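# Push the crate into the taped floor outline

## Task

Shove the crate until it rests flat on the floor, fully within the taped rectangle and squared up with it. Tipping the crate over is a failure. Any number of the robots may help. Finish by releasing the crate and backing the robots away, and the crate must stay in place with no robot supporting it. No robot may topple or be left leaning.

## Robot and tools

Robots: three identical Hello Robot Stretch 3 units named r1, r2 and r3. Each has a two-wheel differential base (0.33 m long, 0.34 m wide, passive omni wheel at the rear) that cannot slide sideways, a mast with a lift, and a telescoping arm that reaches out to the robot's right side. To carry the gripper forward you drive the base. Turning in place pivots about the point midway between the drive wheels, 0.05 m behind the front edge; with the arm in and the wrist folded, the swept circle has radius 0.28 m, and an unfolded level wrist reaches beyond it.

Frames: the base frame sits on the floor between the drive wheels, x ahead, y to the left, z up. hand_pose is reported in it, at the point where closed fingertips meet; with all wrist joints at zero that frame's x points up, y back along the arm toward the mast, z toward the rear. The odometry frame is the base frame at the start of the scene. Each robot reports in its own frames, so relative placement of robots comes only from images, lidar_m, wrist_depth_mm and head_depth_mm.

Tool execute_actions: arguments actions (a list holding exactly one action object, or empty to just read state and images) and cameras (list of camera names such as r2_wrist_camera, or all; null or omitted gives all, [] gives none). The action object has one entry per robot you command (r1, r2, r3). Each entry may hold:
- base: exactly one of translate_m (a relative drive in metres along the robot's own heading, measured from the base position in the latest report; forward positive; -1 to 1) or rotate_rad (a relative turn in place in radians; counter-clockwise from above positive; -3.2 to 3.2).
- joints: absolute targets, one number per named joint: lift_m 0 to 1.1 (arm height); arm_m 0 to 0.52 (extension); wrist_yaw_rad -1.345 to 4.42 (0 along the arm, positive toward the front, 3.0 folded over the base); wrist_pitch_rad -1.57 to 0.451 (0 level, negative tips fingers down); wrist_roll_rad -2.911 to 2.911; gripper_m -0.089 to 0.179 (larger is wider; real fingertip gap is a bit smaller, zero below 0.007); head_pan_rad -3.953 to 1.73 (0 ahead, positive left, -1.57 along the arm); head_tilt_rad -1.53 to 0.419 (negative looks down).
- contact_limits: arm_m effort in percent, 1 to 100; the arm halts with contact_stop at that effort. Smaller is gentler, but too small halts immediately.
All motions in one action start at once; none exceeds 15 s. Any bad key or out-of-range value rejects the whole call. Joints or robots you omit may still be driving toward earlier targets.

Tool wait: seconds from 0 to 10; commands nothing new and returns state and images. Tool zoom_image: camera (one full camera name) and region [x0, y0, x1, y1] in pixels from the top-left, at most 504 by 504, on that camera's latest full image. Tool finished_scene: scene, the current scene number (schema allows 1 to 2); ends it irreversibly and reports success. Replying without a tool call ends everything.

Result lines: base_status and joint_status tell how each commanded motion ended (done, off_target meaning stopped short and possibly still pushing, contact_stop, time_out, torque_fault). After the last three the target is dropped; a lift or arm that hit contact goes slack until recommanded. on_its_own covers uncommanded parts; its held at value is the target, not the position. joint_positions, motor_effort (percent, peak in brackets, biased and noisy; positive wheel effort pushes forward; resting effort out of range hints at a load or contact), base_odometry (wheel counts, so slip looks like motion; heading -3.142 to 3.142, left positive), turned_by_wheels and turned_by_imu (turn since last result), base_tilt in degrees (forward and right positive, a few degrees of fixed bias), contact_limits (active, default, maximum). lidar_m: 12 ranges in metres from the base origin, 30 degree sectors starting straight ahead and going counter-clockwise (4th left, 7th behind, 10th right), plane 0.17 m above floor, 0.15 to 12 m, "-" for nothing; it sees other robots but not clear objects or itself, and may be partly blocked by the mast when the lift is low. wrist_depth_mm (45 to 1000) and head_depth_mm (280 to 4000) are 7 by 7 grids of median depth from the top left, the head one in the sideways image orientation. pictures lists the order of returned images.

Speed: with lift_m under 0.30, arm_m under 0.03 and wrist_yaw_rad over 2.54 the base goes up to 0.30 m/s and 1.9 rad/s; otherwise 0.10 m/s and 0.63 rad/s. Identical drive commands can differ between robots by up to 2.5 cm per metre.

Cautions: never let two robots press together; once bases touch, any further drive is a hard press and can end the run. Push the crate low and gently so it slides rather than tips. Arm pushes with the gripper above roughly 0.45 m, repeated pushes after a contact_stop, or driving against something immovable can tip a robot; if base_tilt shows a lean, back the gripper off, reverse the last move in small steps, and lower lift_m to about 0.2. Fold or unfold the wrist only with lift_m between 0.32 and 0.95, wrist_pitch_rad -0.4 and roll near 0; keep pitch at -0.5 or lower when yaw is below -0.4. Long hard pushing can cut a wrist servo for 10 s. A faulted call cancels the rest of that reply's motion calls. The scene keeps running while you compose replies, and loose objects may occasionally be nudged.

Each tool is called after "Request:" as a command line: name --argument value for each argument, lists and objects as JSON in quotes; but a table of rows of numbers goes row by row, as --pt "numbers of a row", without its own name.

## Session

Request:
execute_actions --actions '[]'

Scene clock: 0.00 s.
r1.base_odometry: x=+0.000 y=+0.000 heading=+0.000 (m, m, rad; r1's odometry frame)
r1.turned_by_wheels: +0.000 (rad since the last result)
r1.turned_by_imu: +0.000 (rad since the last result)
r1.base_tilt: forward=-1.1 right=+1.2 (deg)
r1.lidar_m: 1.19 3.69 2.62 2.50 2.57 2.69 2.57 1.48 2.40 2.28 2.34 2.15
r1.head_depth_mm: 1914 2959 - - - 2967 2028 / 1911 2941 - - - 2974 2043 / 1898 2929 - - - 2989 1957 / 1900 2916 - - - 3012 1448 / 1883 2890 - - - 2997 1454 / 1882 2863 - - - 3056 1966 / 1886 2877 - - - 3063 2071
r1.base_status: not commanded
r1.joint_positions: lift_m=+0.597 arm_m=-0.002 wrist_yaw_rad=+2.993 wrist_pitch_rad=-0.354 wrist_roll_rad=-0.019 gripper_m=+0.037 head_pan_rad=-0.010 head_tilt_rad=+0.008
r1.joint_status: not commanded
r1.motor_effort: left_wheel=+0 right_wheel=+1 lift_m=+29 arm_m=+1 wrist_yaw_rad=-1 wrist_pitch_rad=+6 wrist_roll_rad=+0 gripper_m=+0 head_pan_rad=+0 head_tilt_rad=+2 (%)
r1.hand_pose: x=+0.0130 y=+0.0865 z=+0.6244 quat_wxyz=(+0.175, +0.697, +0.075, +0.692) (m; r1's base frame)
r1.wrist_depth_mm: - - - - - - - / - - - - - - - / - - - - - - - / - - - - - - - / - - - - - - - / 957 944 - 937 960 934 950 / 798 793 805 795 778 807 817
r2.base_odometry: x=+0.000 y=+0.000 heading=+0.000 (m, m, rad; r2's odometry frame)
r2.turned_by_wheels: +0.000 (rad since the last result)
r2.turned_by_imu: +0.000 (rad since the last result)
r2.base_tilt: forward=+0.2 right=-1.3 (deg)
r2.lidar_m: 1.23 1.21 2.20 3.12 1.70 1.08 0.98 0.98 1.20 2.35 4.35 2.05
r2.head_depth_mm: 1841 2751 - - - 3282 2187 / 1822 2729 - - - 3328 2181 / 1834 2703 3910 3968 3911 3278 2197 / 1835 2731 3881 3815 3919 3306 2198 / 1831 2734 3819 3778 3768 3332 1539 / 1838 2723 3621 3719 3680 3323 1543 / 1845 2738 3564 3619 3556 3307 2227
r2.base_status: not commanded
r2.joint_positions: lift_m=+0.574 arm_m=-0.002 wrist_yaw_rad=+3.106 wrist_pitch_rad=-0.517 wrist_roll_rad=+0.007 gripper_m=+0.037 head_pan_rad=+0.019 head_tilt_rad=-0.014
r2.joint_status: not commanded
r2.motor_effort: left_wheel=+0 right_wheel=+0 lift_m=+38 arm_m=+0 wrist_yaw_rad=-1 wrist_pitch_rad=+2 wrist_roll_rad=+0 gripper_m=+0 head_pan_rad=-1 head_tilt_rad=+3 (%)
r2.hand_pose: x=-0.0136 y=+0.0682 z=+0.5655 quat_wxyz=(+0.194, +0.689, +0.168, +0.678) (m; r2's base frame)
r2.wrist_depth_mm: - - - - - - - / - - - - - - - / - - - - - - - / - - - - - - - / 984 921 989 948 938 885 877 / 818 811 848 792 791 784 761 / 698 718 688 690 684 675 665
r3.base_odometry: x=+0.000 y=+0.000 heading=+0.000 (m, m, rad; r3's odometry frame)
r3.turned_by_wheels: +0.000 (rad since the last result)
r3.turned_by_imu: +0.000 (rad since the last result)
r3.base_tilt: forward=+0.5 right=+2.2 (deg)
r3.lidar_m: 3.02 1.44 2.32 2.16 2.37 2.39 2.88 2.65 2.68 2.59 2.35 2.40
r3.head_depth_mm: 1722 2459 2687 2596 2594 2594 2459 / 1726 2507 2951 2888 2876 2818 2461 / 1730 2506 3254 3226 3204 3154 2458 / 1747 2521 3700 3708 3587 3453 2428 / 1736 2510 - - - 3713 2447 / 1757 2578 - - - 3773 2401 / 1753 2550 - - - 3730 2406
r3.base_status: not commanded
r3.joint_positions: lift_m=+0.531 arm_m=+0.000 wrist_yaw_rad=+2.839 wrist_pitch_rad=-0.568 wrist_roll_rad=-0.006 gripper_m=+0.037 head_pan_rad=+0.020 head_tilt_rad=+0.004
r3.joint_status: not commanded
r3.motor_effort: left_wheel=+0 right_wheel=+1 lift_m=+26 arm_m=+1 wrist_yaw_rad=+0 wrist_pitch_rad=+8 wrist_roll_rad=+0 gripper_m=+0 head_pan_rad=+1 head_tilt_rad=+2 (%)
r3.hand_pose: x=+0.0393 y=+0.0491 z=+0.5112 quat_wxyz=(+0.298, +0.699, +0.095, +0.643) (m; r3's base frame)
r3.wrist_depth_mm: - - - - - - - / - - - - - - - / - - - - - - - / 926 - 970 971 954 963 - / 800 - 846 795 811 838 831 / 723 681 - 698 725 705 708 / 611 620 631 628 627 635 631
pictures: r1_head_camera (sideways: a quarter turn clockwise sets it upright), r1_nav_camera (sideways: a quarter turn counterclockwise sets it upright), r1_wrist_camera, r2_head_camera (sideways: a quarter turn clockwise sets it upright), r2_nav_camera (sideways: a quarter turn counterclockwise sets it upright), r2_wrist_camera, r3_head_camera (sideways: a quarter turn clockwise sets it upright), r3_nav_camera (sideways: a quarter turn counterclockwise sets it upright), r3_wrist_camera
Images, in order (width x height): r1_head_camera 896x504, r1_nav_camera 672x504, r1_wrist_camera 644x364, r2_head_camera 896x504, r2_nav_camera 672x504, r2_wrist_camera 644x364, r3_head_camera 896x504, r3_nav_camera 672x504, r3_wrist_camera 644x364.

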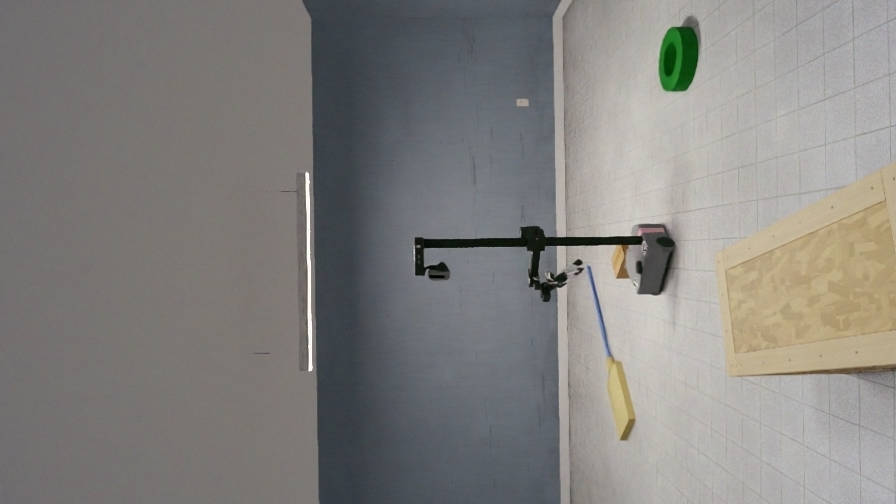

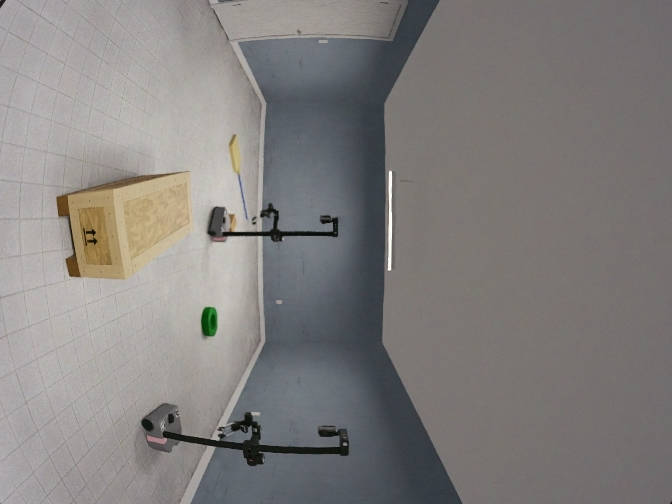

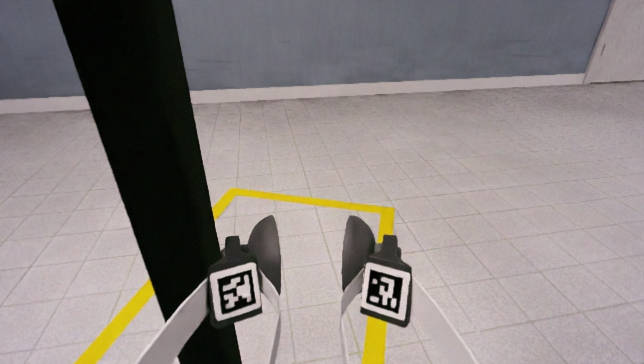

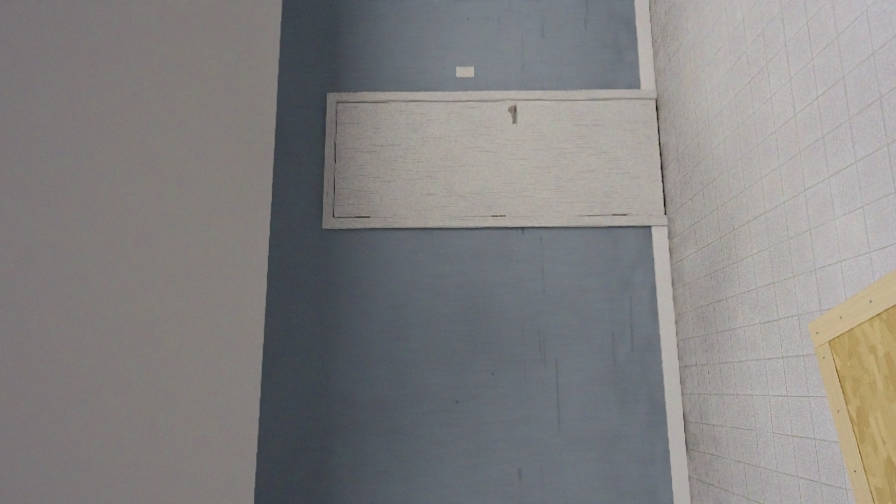

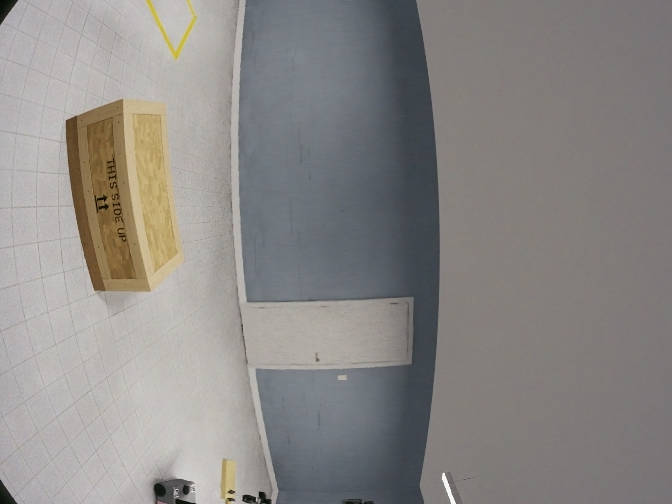

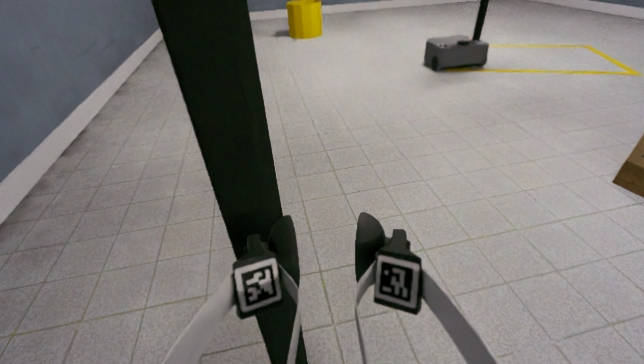

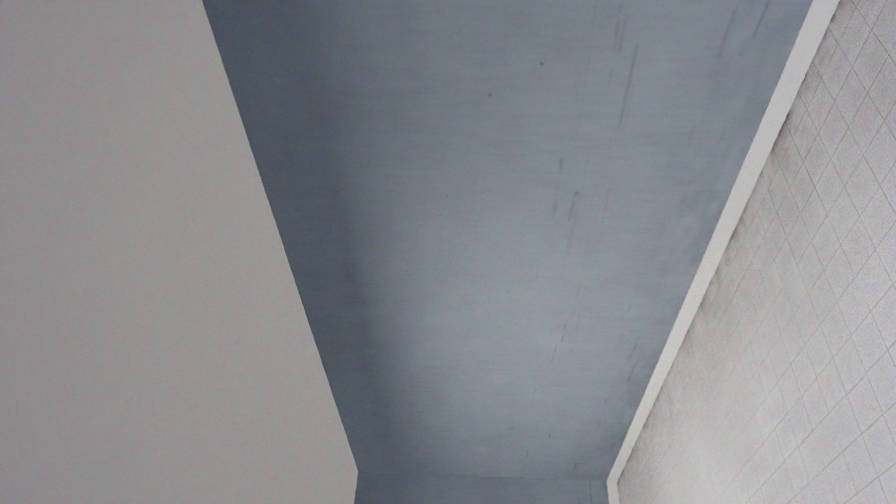

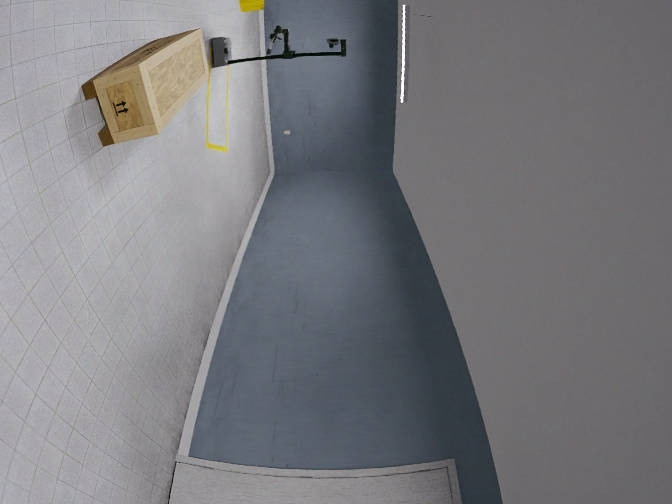

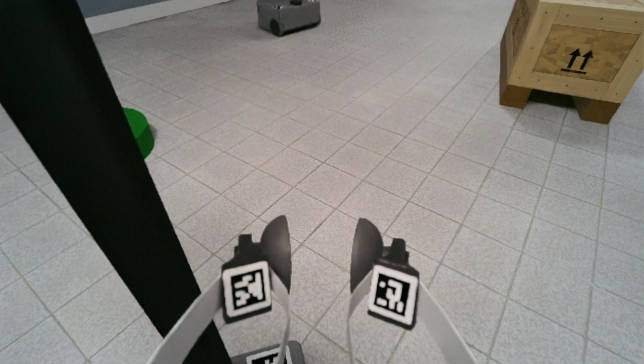

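Request:
execute_actions --actions '[{"r1":{"joints":{"lift_m":0.27,"wrist_pitch_rad":-0.4,"head_pan_rad":1.5,"head_tilt_rad":-1.0}},"r2":{"joints":{"lift_m":0.27,"wrist_pitch_rad":-0.4,"wrist_yaw_rad":3.0,"head_pan_rad":0.6,"head_tilt_rad":-0.6}},"r3":{"joints":{"lift_m":0.27,"wrist_pitch_rad":-0.4,"wrist_yaw_rad":3.0,"head_pan_rad":0.75,"head_tilt_rad":-0.6}}}]' --cameras '["r1_head_camera","r1_nav_camera","r2_head_camera","r3_head_camera"]'

Request:
execute_actions --actions '[{"r1":{"joints":{"head_pan_rad":0.0,"head_tilt_rad":-0.7}},"r2":{"joints":{"head_pan_rad":0.1}}}]' --cameras '["r1_head_camera","r1_nav_camera","r2_head_camera"]'

Scene clock: 7.50 s.
r1.base_odometry: x=+0.000 y=+0.000 heading=+0.000 (m, m, rad; r1's odometry frame)
r1.turned_by_wheels: +0.000 (rad since the last result)
r1.turned_by_imu: +0.001 (rad since the last result)
r1.base_tilt: forward=-1.0 right=+1.1 (deg)
r1.lidar_m: 1.19 3.69 2.62 2.50 2.57 2.69 2.57 1.48 2.39 2.28 2.34 2.14
r1.head_depth_mm: 2246 1912 1650 1461 1301 1175 1071 / 2221 1930 1655 1465 1303 1177 1077 / 2245 1938 1675 1469 1313 1186 1073 / 2214 1956 1682 1478 1318 1204 - / 2238 1983 1691 1494 1323 - - / 2223 1990 1716 1494 - - - / 2205 1997 1711 - - 1203 1096
r1.base_status: not commanded
r1.joint_positions: lift_m=+0.270 arm_m=-0.002 wrist_yaw_rad=+2.993 wrist_pitch_rad=-0.413 wrist_roll_rad=-0.019 gripper_m=+0.037 head_pan_rad=+1.493 head_tilt_rad=-0.987
r1.joint_status: all done
r1.motor_effort: left_wheel=+0(0) right_wheel=+1(0) lift_m=+26(26) arm_m=+1(1) wrist_yaw_rad=+1(0) wrist_pitch_rad=+6(6) wrist_roll_rad=+0(0) gripper_m=+2(0) head_pan_rad=+4(45) head_tilt_rad=-4(30) (%)
r1.hand_pose: x=+0.0120 y=+0.0796 z=+0.2839 quat_wxyz=(+0.195, +0.694, +0.095, +0.686) (m; r1's base frame)
r1.wrist_depth_mm: - - - - - - - / - - - - - - - / 909 - 903 917 945 931 953 / 709 685 707 717 716 707 725 / 574 582 609 579 592 578 577 / 478 501 - 525 504 484 482 / - - - - 418 422 419
r2.base_odometry: x=+0.000 y=+0.000 heading=+0.000 (m, m, rad; r2's odometry frame)
r2.turned_by_wheels: +0.000 (rad since the last result)
r2.turned_by_imu: +0.002 (rad since the last result)
r2.base_tilt: forward=+0.2 right=-1.3 (deg)
r2.lidar_m: 1.23 1.22 2.20 3.13 1.70 1.08 0.98 0.98 1.20 2.34 4.34 2.05
r2.head_depth_mm: 3080 3344 3555 1698 1520 1472 1237 / 3197 3505 3570 1668 1550 1461 1239 / 3307 3631 3529 1674 1587 1466 1228 / 3440 3793 3497 1664 1617 1461 1223 / 3520 3897 3516 2393 1691 1456 1221 / 3712 - 3490 2355 1803 1465 1223 / 3882 - 3470 2369 1793 1462 1225
r2.base_status: not commanded
r2.joint_positions: lift_m=+0.270 arm_m=-0.002 wrist_yaw_rad=+3.002 wrist_pitch_rad=-0.421 wrist_roll_rad=+0.007 gripper_m=+0.037 head_pan_rad=+0.593 head_tilt_rad=-0.592
r2.joint_status: all done
r2.motor_effort: left_wheel=-1(0) right_wheel=+0(0) lift_m=+34(32) arm_m=+0(0) wrist_yaw_rad=-1(2) wrist_pitch_rad=+4(4) wrist_roll_rad=+0(0) gripper_m=+0(0) head_pan_rad=+4(45) head_tilt_rad=-4(36) (%)
r2.hand_pose: x=+0.0099 y=+0.0793 z=+0.2822 quat_wxyz=(+0.196, +0.702, +0.099, +0.677) (m; r2's base frame)
r2.wrist_depth_mm: - - - - - - - / - - - - - - - / - - - - - 980 938 / 814 838 780 753 733 731 714 / 646 625 - 617 620 584 560 / 517 524 - - 501 490 467 / 443 - - - 415 407 401
r3.base_odometry: x=+0.000 y=+0.000 heading=+0.000 (m, m, rad; r3's odometry frame)
r3.turned_by_wheels: +0.000 (rad since the last result)
r3.turned_by_imu: +0.001 (rad since the last result)
r3.base_tilt: forward=+0.5 right=+2.3 (deg)
r3.lidar_m: 3.02 1.44 2.32 2.15 2.37 2.39 2.87 2.65 2.68 2.59 2.36 2.39
r3.head_depth_mm: - - 3843 2555 1917 1539 1285 / - - 3734 2520 1900 1521 1271 / - - 3706 1775 1808 1523 1265 / - - 3509 1741 1789 1518 1261 / - - 3654 2367 1862 1501 1255 / - - 3555 2413 1837 1496 1250 / - - 3502 2428 1827 1488 1250
r3.base_status: not commanded
r3.joint_positions: lift_m=+0.270 arm_m=+0.000 wrist_yaw_rad=+2.997 wrist_pitch_rad=-0.421 wrist_roll_rad=-0.006 gripper_m=+0.037 head_pan_rad=+0.743 head_tilt_rad=-0.592
r3.joint_status: all done
r3.motor_effort: left_wheel=-1(1) right_wheel=+1(1) lift_m=+23(23) arm_m=+1(0) wrist_yaw_rad=+3(4) wrist_pitch_rad=+11(11) wrist_roll_rad=+0(0) gripper_m=-1(0) head_pan_rad=+3(27) head_tilt_rad=-5(34) (%)
r3.hand_pose: x=+0.0111 y=+0.0770 z=+0.2822 quat_wxyz=(+0.197, +0.698, +0.098, +0.681) (m; r3's base frame)
r3.wrist_depth_mm: - - - - - - - / - - - - - - - / 948 - 942 955 - - - / 700 737 724 735 752 757 755 / 572 574 616 586 596 613 589 / 482 494 - 510 512 496 504 / 443 - - - 411 428 425
pictures: r1_head_camera (sideways: a quarter turn clockwise sets it upright), r1_nav_camera (sideways: a quarter turn counterclockwise sets it upright), r2_head_camera (sideways: a quarter turn clockwise sets it upright), r3_head_camera (sideways: a quarter turn clockwise sets it upright)
Images, in order (width x height): r1_head_camera 896x504, r1_nav_camera 672x504, r2_head_camera 896x504, r3_head_camera 896x504.

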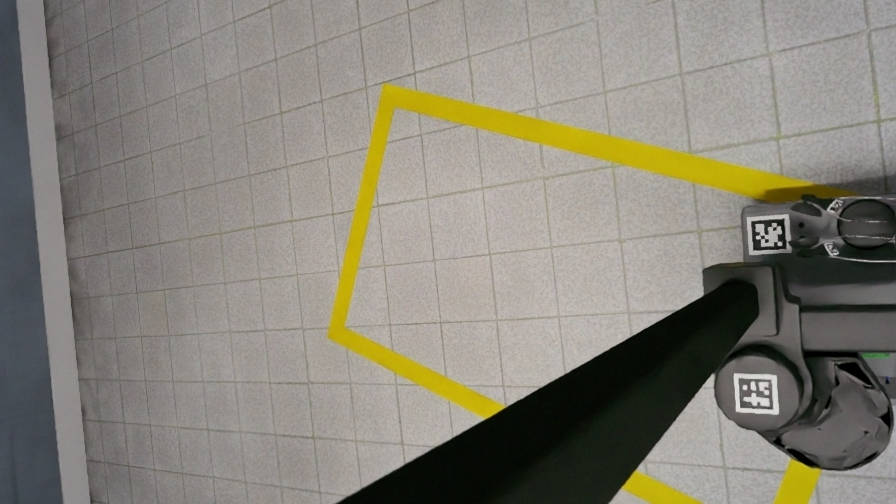

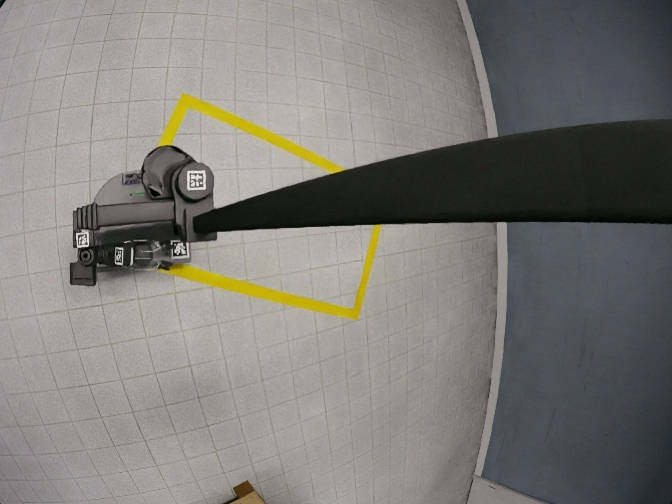

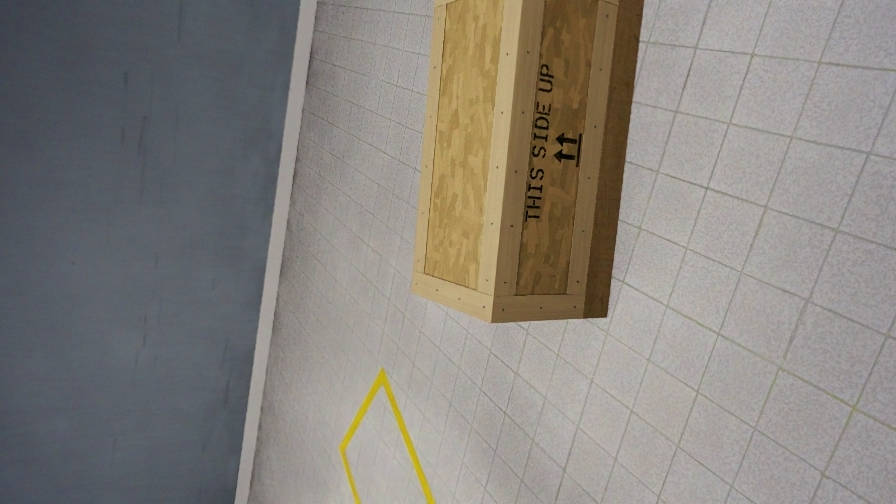

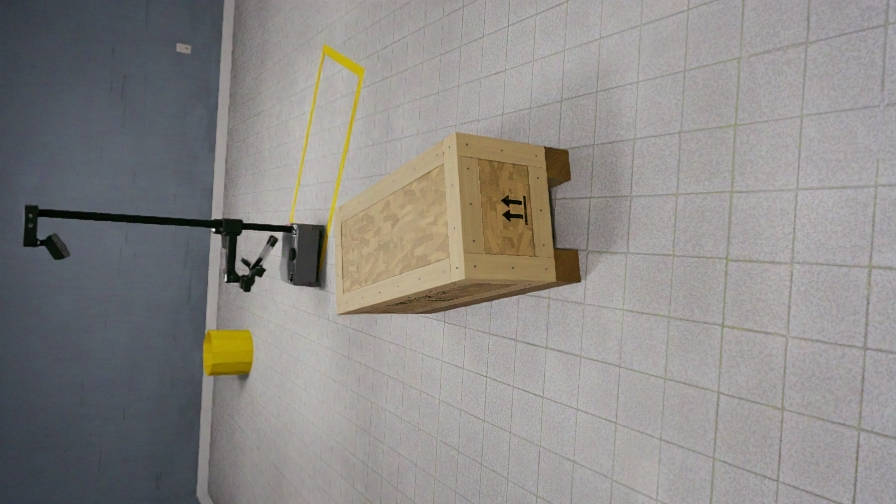

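Scene clock: 8.83 s.
r1.base_odometry: x=+0.000 y=+0.000 heading=+0.000 (m, m, rad; r1's odometry frame)
r1.turned_by_wheels: +0.000 (rad since the last result)
r1.turned_by_imu: +0.000 (rad since the last result)
r1.base_tilt: forward=-1.0 right=+1.1 (deg)
r1.lidar_m: 1.19 3.71 2.63 2.50 2.57 2.69 2.57 1.48 2.40 2.28 2.34 2.15
r1.head_depth_mm: - 3050 2368 1853 1530 1298 1126 / - 3263 2367 1862 1528 1303 1126 / - 3311 2381 1709 1537 1305 1136 / - 3211 1685 1557 1554 1317 1137 / - 3408 1761 1628 1558 1319 1141 / - 3384 2467 1920 1559 1326 1148 / - 3456 2463 1942 1566 1324 1149
r1.base_status: not commanded
r1.joint_positions: lift_m=+0.270 arm_m=-0.002 wrist_yaw_rad=+2.993 wrist_pitch_rad=-0.413 wrist_roll_rad=-0.019 gripper_m=+0.037 head_pan_rad=+0.007 head_tilt_rad=-0.705
r1.joint_status: all done
r1.motor_effort: left_wheel=+0(0) right_wheel=+1(1) lift_m=+26(26) arm_m=+1(1) wrist_yaw_rad=+1(2) wrist_pitch_rad=+6(6) wrist_roll_rad=+0(0) gripper_m=+0(0) head_pan_rad=-5(46) head_tilt_rad=+2(17) (%)
r1.hand_pose: x=+0.0120 y=+0.0796 z=+0.2839 quat_wxyz=(+0.195, +0.694, +0.095, +0.686) (m; r1's base frame)
r1.wrist_depth_mm: - - - - - - - / - - - - - - - / 899 - 923 922 944 907 925 / 708 699 708 723 698 719 718 / 583 566 603 584 586 583 583 / 482 513 - 521 501 484 492 / - - - - 422 421 418
r2.base_odometry: x=+0.000 y=+0.000 heading=+0.000 (m, m, rad; r2's odometry frame)
r2.turned_by_wheels: +0.000 (rad since the last result)
r2.turned_by_imu: +0.000 (rad since the last result)
r2.base_tilt: forward=+0.2 right=-1.3 (deg)
r2.lidar_m: 1.22 1.22 2.21 3.12 1.69 1.07 0.98 0.98 1.20 2.35 4.35 2.05
r2.head_depth_mm: 3359 3722 3567 2414 1827 1467 1230 / 3327 3626 3557 2417 1833 1469 1239 / 3288 3593 3545 2426 1828 1465 1233 / 3250 3629 3562 1740 1701 1467 1222 / 3192 3540 3472 1658 1635 1467 1228 / 3156 3443 3507 1652 1549 1453 1226 / 3136 3436 3465 1651 1481 1458 1223
r2.base_status: not commanded
r2.joint_positions: lift_m=+0.270 arm_m=-0.002 wrist_yaw_rad=+3.002 wrist_pitch_rad=-0.421 wrist_roll_rad=+0.007 gripper_m=+0.037 head_pan_rad=+0.107 head_tilt_rad=-0.592
r2.joint_status: all done
r2.motor_effort: left_wheel=+0(0) right_wheel=+0(0) lift_m=+34(34) arm_m=+0(0) wrist_yaw_rad=-2(2) wrist_pitch_rad=+4(4) wrist_roll_rad=+0(1) gripper_m=+1(0) head_pan_rad=-4(37) head_tilt_rad=-4(5) (%)
r2.hand_pose: x=+0.0099 y=+0.0793 z=+0.2822 quat_wxyz=(+0.196, +0.702, +0.099, +0.677) (m; r2's base frame)
r2.wrist_depth_mm: - - - - - - - / - - - - - - - / - - - - - 990 928 / 821 818 774 772 754 724 686 / 657 637 - 612 609 579 563 / 519 513 - - 501 484 474 / 447 - - - 418 417 398
r3.base_odometry: x=+0.000 y=+0.000 heading=+0.000 (m, m, rad; r3's odometry frame)
r3.turned_by_wheels: +0.000 (rad since the last result)
r3.turned_by_imu: +0.000 (rad since the last result)
r3.base_tilt: forward=+0.5 right=+2.2 (deg)
r3.lidar_m: 3.00 1.44 2.32 2.16 2.37 2.39 2.88 2.65 2.68 2.58 2.36 2.39
r3.head_depth_mm: - - 3764 2546 1932 1527 1273 / - - 3791 2518 1921 1529 1268 / - - 3682 1786 1815 1521 1263 / - - 3548 1752 1796 1514 1263 / - - 3607 2347 1855 1499 1255 / - - 3536 2434 1856 1500 1245 / - - 3531 2402 1847 1485 1241
r3.base_status: not commanded
r3.joint_positions: lift_m=+0.270 arm_m=+0.000 wrist_yaw_rad=+2.997 wrist_pitch_rad=-0.421 wrist_roll_rad=-0.006 gripper_m=+0.037 head_pan_rad=+0.743 head_tilt_rad=-0.592
r3.joint_status: not commanded
r3.motor_effort: left_wheel=+0(0) right_wheel=+1(1) lift_m=+22(23) arm_m=+1(0) wrist_yaw_rad=+4(5) wrist_pitch_rad=+11(11) wrist_roll_rad=+0(0) gripper_m=-1(0) head_pan_rad=+2(3) head_tilt_rad=-4(4) (%)
r3.hand_pose: x=+0.0111 y=+0.0770 z=+0.2822 quat_wxyz=(+0.197, +0.698, +0.098, +0.681) (m; r3's base frame)
r3.wrist_depth_mm: - - - - - - - / - - - - - - - / 925 - 971 968 - - - / 725 712 729 736 731 751 736 / 571 576 612 593 589 595 590 / 483 489 - 516 512 498 500 / 437 - - - 411 430 433
pictures: r1_head_camera (sideways: a quarter turn clockwise sets it upright), r1_nav_camera (sideways: a quarter turn counterclockwise sets it upright), r2_head_camera (sideways: a quarter turn clockwise sets it upright)
Images, in order (width x height): r1_head_camera 896x504, r1_nav_camera 672x504, r2_head_camera 896x504.

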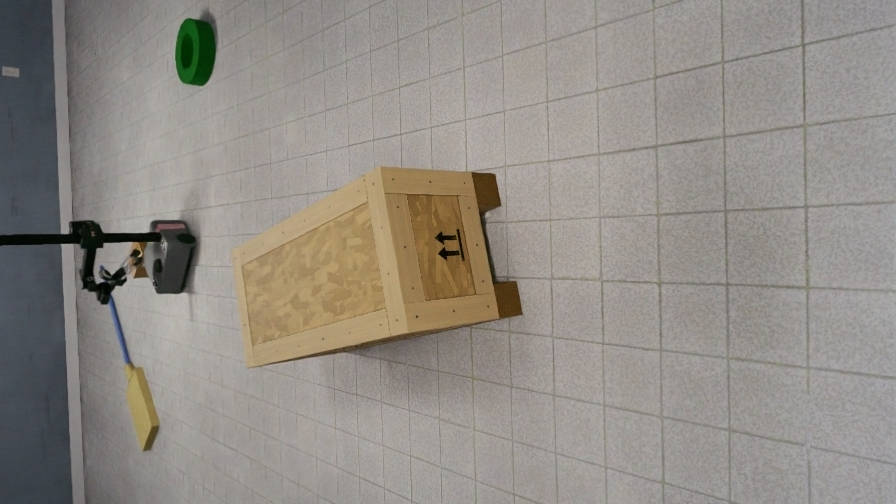

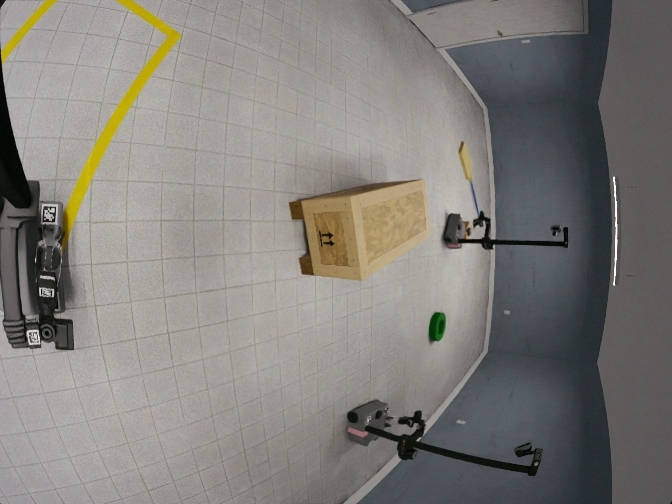

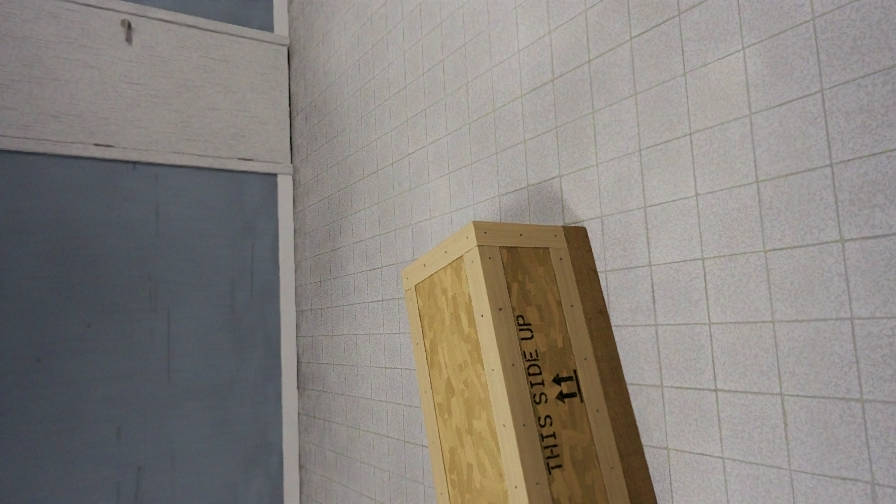

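Request:
execute_actions --actions '[{"r1":{"base":{"rotate_rad":1.33}},"r2":{"base":{"rotate_rad":-0.27},"joints":{"head_pan_rad":0,"head_tilt_rad":-1.0}}}]' --cameras '[]'

Request:
execute_actions --actions '[{"r1":{"base":{"translate_m":1.0}},"r2":{"base":{"translate_m":1.0}},"r3":{"base":{"translate_m":0.4}}}]' --cameras '[]'

Request:
execute_actions --actions '[{"r1":{"base":{"translate_m":0.7}},"r2":{"base":{"rotate_rad":1.12}},"r3":{"joints":{"head_pan_rad":1.1,"head_tilt_rad":-0.8}}}]' --cameras '["r2_head_camera","r2_nav_camera","r3_nav_camera"]'

Scene clock: 32.33 s.
r1.base_odometry: x=+0.000 y=+0.000 heading=+1.330 (m, m, rad; r1's odometry frame)
r1.turned_by_wheels: +1.330 (rad since the last result)
r1.turned_by_imu: +1.338 (rad since the last result)
r1.base_tilt: forward=-1.0 right=+1.2 (deg)
r1.lidar_m: 2.50 2.50 2.86 2.57 1.48 1.48 2.28 2.28 2.12 1.23 1.19 2.94
r1.head_depth_mm: 2342 2664 2360 1848 1529 1301 1123 / 2292 2608 2365 1875 1530 1302 1129 / 2234 2515 2388 1877 1539 1311 1135 / 2158 2442 2423 1885 1550 1311 1139 / 2114 2381 2442 1894 1553 1315 1141 / 2056 2308 2452 1908 1569 1324 1145 / 2007 2265 2417 1924 1570 1333 1152
r1.base_status: done
r1.joint_positions: lift_m=+0.270 arm_m=-0.002 wrist_yaw_rad=+2.993 wrist_pitch_rad=-0.413 wrist_roll_rad=-0.019 gripper_m=+0.037 head_pan_rad=+0.007 head_tilt_rad=-0.704
r1.joint_status: not commanded
r1.motor_effort: left_wheel=-3(13) right_wheel=+2(10) lift_m=+26(26) arm_m=+1(1) wrist_yaw_rad=+1(0) wrist_pitch_rad=+6(6) wrist_roll_rad=+0(0) gripper_m=+0(0) head_pan_rad=-4(4) head_tilt_rad=+2(2) (%)
r1.hand_pose: x=+0.0120 y=+0.0796 z=+0.2839 quat_wxyz=(+0.195, +0.694, +0.095, +0.686) (m; r1's base frame)
r1.wrist_depth_mm: - - - - - - - / - - - - - - - / 925 - 930 967 921 945 920 / 715 688 719 712 711 730 712 / 587 580 599 592 579 589 578 / 489 496 - 525 509 494 494 / - - - - 419 427 422
r2.base_odometry: x=+0.000 y=+0.000 heading=-0.270 (m, m, rad; r2's odometry frame)
r2.turned_by_wheels: -0.270 (rad since the last result)
r2.turned_by_imu: -0.265 (rad since the last result)
r2.base_tilt: forward=+0.2 right=-1.3 (deg)
r2.lidar_m: 1.32 1.21 1.23 2.21 2.88 1.28 0.99 0.98 1.04 1.53 4.30 2.05
r2.head_depth_mm: 2767 2103 1827 1570 1378 1221 1103 / 2741 2180 1834 1573 1376 1218 1102 / 2718 2200 1828 1562 1372 1214 1109 / 2689 2169 1811 1549 1358 1215 1101 / 2688 2128 1804 1555 1357 1196 1100 / 2639 2140 1755 1530 1345 1204 1081 / 2629 1473 1571 1540 1343 1201 1083
r2.base_status: done
r2.joint_positions: lift_m=+0.270 arm_m=-0.002 wrist_yaw_rad=+3.002 wrist_pitch_rad=-0.420 wrist_roll_rad=+0.007 gripper_m=+0.037 head_pan_rad=+0.007 head_tilt_rad=-0.988
r2.joint_status: all done
r2.motor_effort: left_wheel=+2(7) right_wheel=-2(6) lift_m=+34(34) arm_m=+0(0) wrist_yaw_rad=-2(2) wrist_pitch_rad=+4(4) wrist_roll_rad=+0(0) gripper_m=+0(0) head_pan_rad=-4(15) head_tilt_rad=-6(34) (%)
r2.hand_pose: x=+0.0099 y=+0.0793 z=+0.2823 quat_wxyz=(+0.196, +0.702, +0.099, +0.677) (m; r2's base frame)
r2.wrist_depth_mm: - - - - - - 870 / - - - - - - 932 / - - - - - - 920 / 821 810 792 776 736 743 728 / 627 614 - 608 608 585 567 / 525 516 - 516 500 482 476 / 449 - - - 418 410 403
r3.base_odometry: x=+0.000 y=+0.000 heading=+0.000 (m, m, rad; r3's odometry frame)
r3.turned_by_wheels: +0.000 (rad since the last result)
r3.turned_by_imu: +0.001 (rad since the last result)
r3.base_tilt: forward=+0.5 right=+2.2 (deg)
r3.lidar_m: 3.02 1.44 2.29 2.15 2.37 2.39 2.89 2.65 2.68 2.58 2.36 2.39
r3.head_depth_mm: - - 3795 2548 1908 1537 1284 / - - 3710 2539 1894 1521 1275 / - - 3711 1769 1819 1513 1269 / - - 3434 1734 1796 1510 1266 / - - 3616 2326 1859 1498 1250 / - - 3593 2467 1851 1484 1256 / - - 3528 2389 1840 1483 1242
r3.base_status: not commanded
r3.joint_positions: lift_m=+0.270 arm_m=+0.000 wrist_yaw_rad=+2.997 wrist_pitch_rad=-0.421 wrist_roll_rad=-0.006 gripper_m=+0.037 head_pan_rad=+0.743 head_tilt_rad=-0.592
r3.joint_status: not commanded
r3.motor_effort: left_wheel=+0(0) right_wheel=+1(1) lift_m=+22(23) arm_m=+0(1) wrist_yaw_rad=+4(4) wrist_pitch_rad=+11(11) wrist_roll_rad=+0(0) gripper_m=+0(1) head_pan_rad=+4(3) head_tilt_rad=-4(4) (%)
r3.hand_pose: x=+0.0111 y=+0.0770 z=+0.2822 quat_wxyz=(+0.197, +0.698, +0.098, +0.681) (m; r3's base frame)
r3.wrist_depth_mm: - - - - - - - / - - - - - - - / 939 - 968 964 - - - / 714 721 722 722 720 749 748 / 585 579 620 585 595 589 588 / 483 489 - 516 507 498 494 / 440 - - - 415 421 430
pictures: none
No camera images: the call's "cameras" was empty. Leave "cameras" out to get every camera's image.

Scene clock: 37.50 s.
r1.base_odometry: x=+0.239 y=+0.971 heading=+1.330 (m, m, rad; r1's odometry frame)
r1.turned_by_wheels: +0.000 (rad since the last result)
r1.turned_by_imu: +0.007 (rad since the last result)
r1.base_tilt: forward=-1.1 right=+1.2 (deg)
r1.lidar_m: 1.54 1.54 1.76 2.85 2.85 2.29 3.25 3.24 1.17 1.35 3.18 1.80
r1.head_depth_mm: 1423 1625 1902 1845 1525 1295 1126 / 1381 1582 1834 1852 1536 1302 1135 / 1347 1536 1781 1886 1541 1308 1138 / 1317 1489 1731 1886 1550 1313 1138 / 1284 1447 1660 1833 1558 1314 1146 / 1257 1421 1623 1804 1565 1327 1148 / 1226 1374 1560 1780 1577 1332 1152
r1.base_status: done
r1.joint_positions: lift_m=+0.270 arm_m=-0.002 wrist_yaw_rad=+2.993 wrist_pitch_rad=-0.413 wrist_roll_rad=-0.019 gripper_m=+0.037 head_pan_rad=+0.007 head_tilt_rad=-0.704
r1.joint_status: not commanded
r1.motor_effort: left_wheel=-3(9) right_wheel=+3(8) lift_m=+26(26) arm_m=+1(1) wrist_yaw_rad=+0(1) wrist_pitch_rad=+6(6) wrist_roll_rad=+0(0) gripper_m=+1(0) head_pan_rad=-4(4) head_tilt_rad=+2(2) (%)
r1.hand_pose: x=+0.0120 y=+0.0796 z=+0.2839 quat_wxyz=(+0.195, +0.694, +0.095, +0.686) (m; r1's base frame)
r1.wrist_depth_mm: - - - - - - - / - - - - - - - / 932 - 943 945 942 937 925 / 697 703 713 729 717 729 715 / 581 580 606 598 588 585 589 / 488 503 - 515 496 485 490 / - - - - 419 429 418
r2.base_odometry: x=+0.964 y=-0.267 heading=-0.270 (m, m, rad; r2's odometry frame)
r2.turned_by_wheels: +0.000 (rad since the last result)
r2.turned_by_imu: +0.003 (rad since the last result)
r2.base_tilt: forward=+0.2 right=-1.3 (deg)
r2.lidar_m: 2.90 0.53 0.44 0.55 4.82 2.45 1.91 1.87 2.00 2.93 3.89 1.08
r2.head_depth_mm: 2746 2208 1531 1487 1367 1224 1106 / 2716 2192 1834 1543 1374 1226 1106 / 2694 2173 1816 1558 1368 1218 1113 / 2673 2151 1815 1557 1362 1212 1099 / 2633 2152 1792 1536 1359 1205 1093 / 2561 2130 1777 1533 1348 1203 1085 / 2520 2128 1766 1527 1346 1163 1081
r2.base_status: done
r2.joint_positions: lift_m=+0.270 arm_m=-0.002 wrist_yaw_rad=+3.002 wrist_pitch_rad=-0.420 wrist_roll_rad=+0.007 gripper_m=+0.037 head_pan_rad=+0.007 head_tilt_rad=-0.989
r2.joint_status: not commanded
r2.motor_effort: left_wheel=+1(8) right_wheel=-2(5) lift_m=+35(35) arm_m=+0(0) wrist_yaw_rad=-1(1) wrist_pitch_rad=+4(4) wrist_roll_rad=+0(0) gripper_m=+0(0) head_pan_rad=-4(4) head_tilt_rad=-5(6) (%)
r2.hand_pose: x=+0.0100 y=+0.0793 z=+0.2823 quat_wxyz=(+0.196, +0.702, +0.098, +0.677) (m; r2's base frame)
r2.wrist_depth_mm: - - 755 584 459 387 - / - - 862 638 500 424 - / - - 955 717 538 460 942 / 831 830 770 727 578 537 718 / 639 631 - 608 593 563 564 / 512 520 - 515 495 475 469 / 448 - - - 412 413 407
r3.base_odometry: x=+0.400 y=+0.000 heading=+0.000 (m, m, rad; r3's odometry frame)
r3.turned_by_wheels: +0.000 (rad since the last result)
r3.turned_by_imu: +0.001 (rad since the last result)
r3.base_tilt: forward=+0.5 right=+2.2 (deg)
r3.lidar_m: 2.71 1.17 1.16 1.17 2.60 2.64 3.20 2.97 2.99 2.33 2.13 2.14
r3.head_depth_mm: - - 3838 2531 1919 1533 1274 / - - 3090 2511 1896 1530 1278 / - - 3781 2506 1898 1512 1267 / - - 3651 1881 1548 1501 1261 / - - 3628 1704 1479 1499 1255 / - - 3564 1874 1524 1493 1244 / - - 3606 2403 1828 1490 1245
r3.base_status: done
r3.joint_positions: lift_m=+0.270 arm_m=+0.000 wrist_yaw_rad=+2.997 wrist_pitch_rad=-0.420 wrist_roll_rad=-0.006 gripper_m=+0.037 head_pan_rad=+0.743 head_tilt_rad=-0.593
r3.joint_status: not commanded
r3.motor_effort: left_wheel=+0(8) right_wheel=+0(8) lift_m=+23(23) arm_m=+1(0) wrist_yaw_rad=+3(4) wrist_pitch_rad=+11(11) wrist_roll_rad=+0(0) gripper_m=+0(0) head_pan_rad=+3(3) head_tilt_rad=-3(4) (%)
r3.hand_pose: x=+0.0110 y=+0.0771 z=+0.2823 quat_wxyz=(+0.197, +0.698, +0.098, +0.681) (m; r3's base frame)
r3.wrist_depth_mm: - - - - - - 859 / - - - - - - 869 / 869 - 961 - - - 900 / 726 720 721 729 721 722 761 / 574 580 614 589 600 584 598 / 483 487 - 511 517 492 501 / 433 - - - 416 423 428
pictures: none
No camera images: the call's "cameras" was empty. Leave "cameras" out to get every camera's image.

Scene clock: 41.53 s.
r1.base_odometry: x=+0.406 y=+1.651 heading=+1.330 (m, m, rad; r1's odometry frame)
r1.turned_by_wheels: +0.000 (rad since the last result)
r1.turned_by_imu: +0.005 (rad since the last result)
r1.base_tilt: forward=-1.0 right=+1.2 (deg)
r1.lidar_m: 0.86 0.86 0.99 1.70 3.05 2.92 3.93 1.59 1.62 3.01 1.79 1.01
r1.head_depth_mm: 777 891 1044 1252 1459 1299 1128 / 758 868 1008 1202 1441 1306 1130 / 740 842 973 1158 1422 1305 1135 / 723 817 940 1109 1355 1310 1140 / 704 798 915 1073 1297 1319 1137 / 689 776 889 1037 1243 1329 1147 / 672 755 864 1004 1196 1323 1150
r1.base_status: done
r1.joint_positions: lift_m=+0.270 arm_m=-0.002 wrist_yaw_rad=+2.993 wrist_pitch_rad=-0.413 wrist_roll_rad=-0.019 gripper_m=+0.037 head_pan_rad=+0.007 head_tilt_rad=-0.704
r1.joint_status: not commanded
r1.motor_effort: left_wheel=-3(9) right_wheel=+2(8) lift_m=+26(26) arm_m=+0(0) wrist_yaw_rad=+1(1) wrist_pitch_rad=+6(6) wrist_roll_rad=+0(0) gripper_m=+1(0) head_pan_rad=-4(4) head_tilt_rad=+2(2) (%)
r1.hand_pose: x=+0.0120 y=+0.0796 z=+0.2838 quat_wxyz=(+0.195, +0.694, +0.095, +0.686) (m; r1's base frame)
r1.wrist_depth_mm: - - - - - 912 726 / - - - - - 935 745 / 935 - 906 950 917 876 765 / 708 708 712 694 719 710 707 / 579 576 616 583 580 594 600 / 486 500 - 522 497 490 489 / - - - - 423 422 424
r2.base_odometry: x=+0.964 y=-0.267 heading=+0.850 (m, m, rad; r2's odometry frame)
r2.turned_by_wheels: +1.120 (rad since the last result)
r2.turned_by_imu: +1.104 (rad since the last result)
r2.base_tilt: forward=+0.2 right=-1.4 (deg)
r2.lidar_m: 0.44 0.58 3.51 2.33 1.89 1.87 2.05 3.17 3.89 1.08 2.89 0.44
r2.head_depth_mm: 2600 2216 1837 1566 1379 1227 1102 / 2681 2175 1836 1544 1371 1221 1097 / 2702 2183 1816 1097 1312 1219 1107 / 2681 2176 1794 1071 1048 1214 1097 / 2446 2160 1804 1067 1188 1207 1093 / 2483 2148 1235 1067 1279 1207 1089 / 2600 2116 1228 1103 1323 1194 1083
r2.base_status: done
r2.joint_positions: lift_m=+0.270 arm_m=-0.002 wrist_yaw_rad=+3.002 wrist_pitch_rad=-0.420 wrist_roll_rad=+0.007 gripper_m=+0.037 head_pan_rad=+0.007 head_tilt_rad=-0.989
r2.joint_status: not commanded
r2.motor_effort: left_wheel=-3(7) right_wheel=+2(8) lift_m=+35(34) arm_m=+0(0) wrist_yaw_rad=-2(1) wrist_pitch_rad=+4(4) wrist_roll_rad=+0(0) gripper_m=+0(0) head_pan_rad=-4(4) head_tilt_rad=-5(6) (%)
r2.hand_pose: x=+0.0100 y=+0.0793 z=+0.2823 quat_wxyz=(+0.196, +0.702, +0.098, +0.677) (m; r2's base frame)
r2.wrist_depth_mm: - - - - - - - / - - - - - - - / - - - - - 954 735 / 851 813 801 758 747 740 689 / 639 623 - 607 614 577 558 / 529 520 - 516 500 476 464 / 440 - - - 415 414 403
r3.base_odometry: x=+0.400 y=+0.000 heading=+0.000 (m, m, rad; r3's odometry frame)
r3.turned_by_wheels: +0.000 (rad since the last result)
r3.turned_by_imu: +0.001 (rad since the last result)
r3.base_tilt: forward=+0.5 right=+2.2 (deg)
r3.lidar_m: 2.71 1.17 1.16 1.17 2.61 2.64 3.23 2.97 2.99 2.33 2.12 2.14
r3.head_depth_mm: - 3478 2288 1771 1588 1346 1172 / - 3381 1718 1469 1593 1346 1167 / - 3377 1751 1486 1573 1335 1160 / - 3283 2386 1893 1566 1333 1155 / - 3274 2354 1871 1552 1326 1144 / - 3168 2360 1549 1496 1311 1145 / 3527 2870 1385 1537 1466 1298 1138
r3.base_status: not commanded
r3.joint_positions: lift_m=+0.270 arm_m=+0.000 wrist_yaw_rad=+2.997 wrist_pitch_rad=-0.420 wrist_roll_rad=-0.006 gripper_m=+0.037 head_pan_rad=+1.093 head_tilt_rad=-0.789
r3.joint_status: all done
r3.motor_effort: left_wheel=+0(0) right_wheel=+1(0) lift_m=+23(22) arm_m=+1(0) wrist_yaw_rad=+3(3) wrist_pitch_rad=+11(11) wrist_roll_rad=+0(0) gripper_m=-1(1) head_pan_rad=+3(20) head_tilt_rad=-6(22) (%)
r3.hand_pose: x=+0.0110 y=+0.0771 z=+0.2823 quat_wxyz=(+0.197, +0.698, +0.098, +0.681) (m; r3's base frame)
r3.wrist_depth_mm: - - - - - - 841 / - - - - - - 881 / 899 - 942 - - - 937 / 713 728 717 732 737 738 755 / 582 581 604 589 598 603 591 / 483 491 - 508 508 498 490 / 438 - - - 415 426 430
pictures: r2_head_camera (sideways: a quarter turn clockwise sets it upright), r2_nav_camera (sideways: a quarter turn counterclockwise sets it upright), r3_nav_camera (sideways: a quarter turn counterclockwise sets it upright)
Images, in order (width x height): r2_head_camera 896x504, r2_nav_camera 672x504, r3_nav_camera 672x504.

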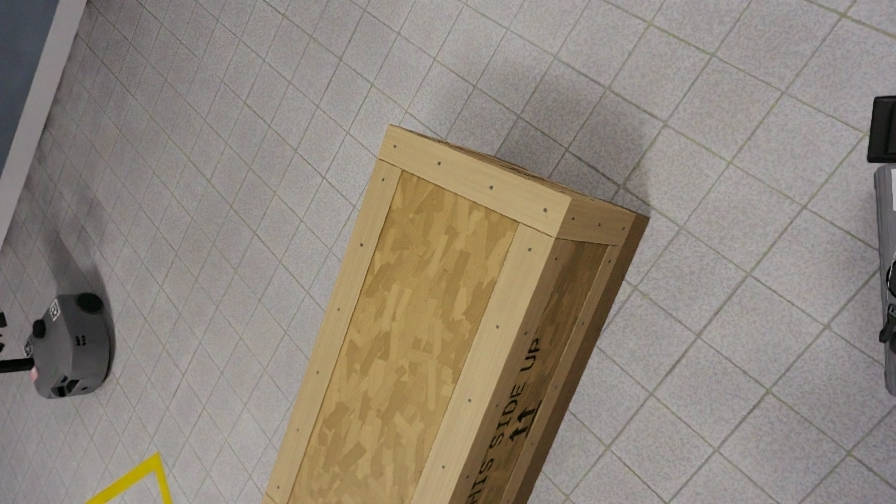

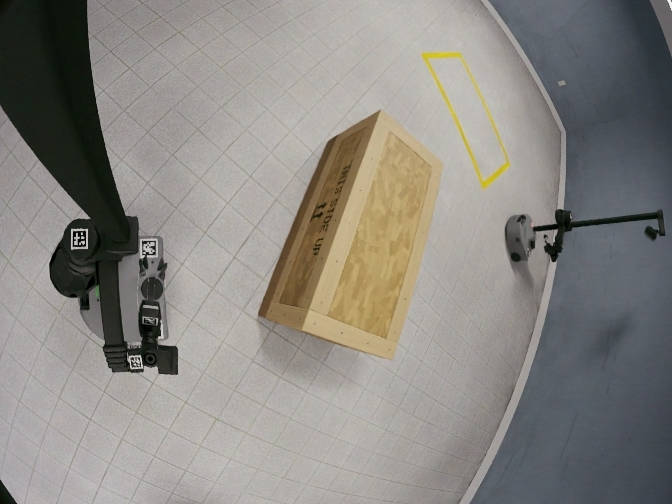

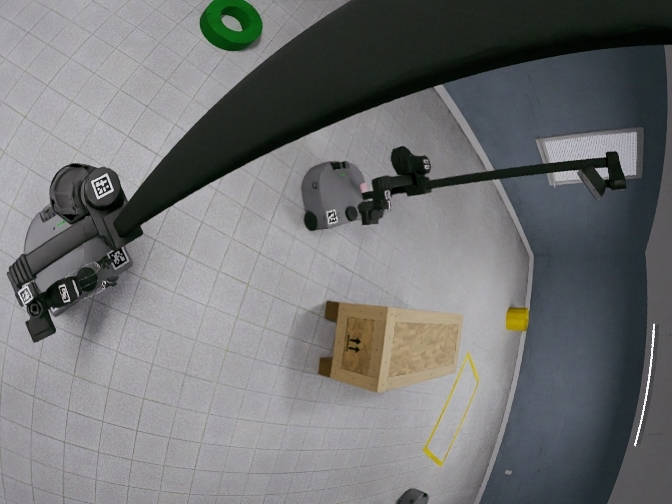

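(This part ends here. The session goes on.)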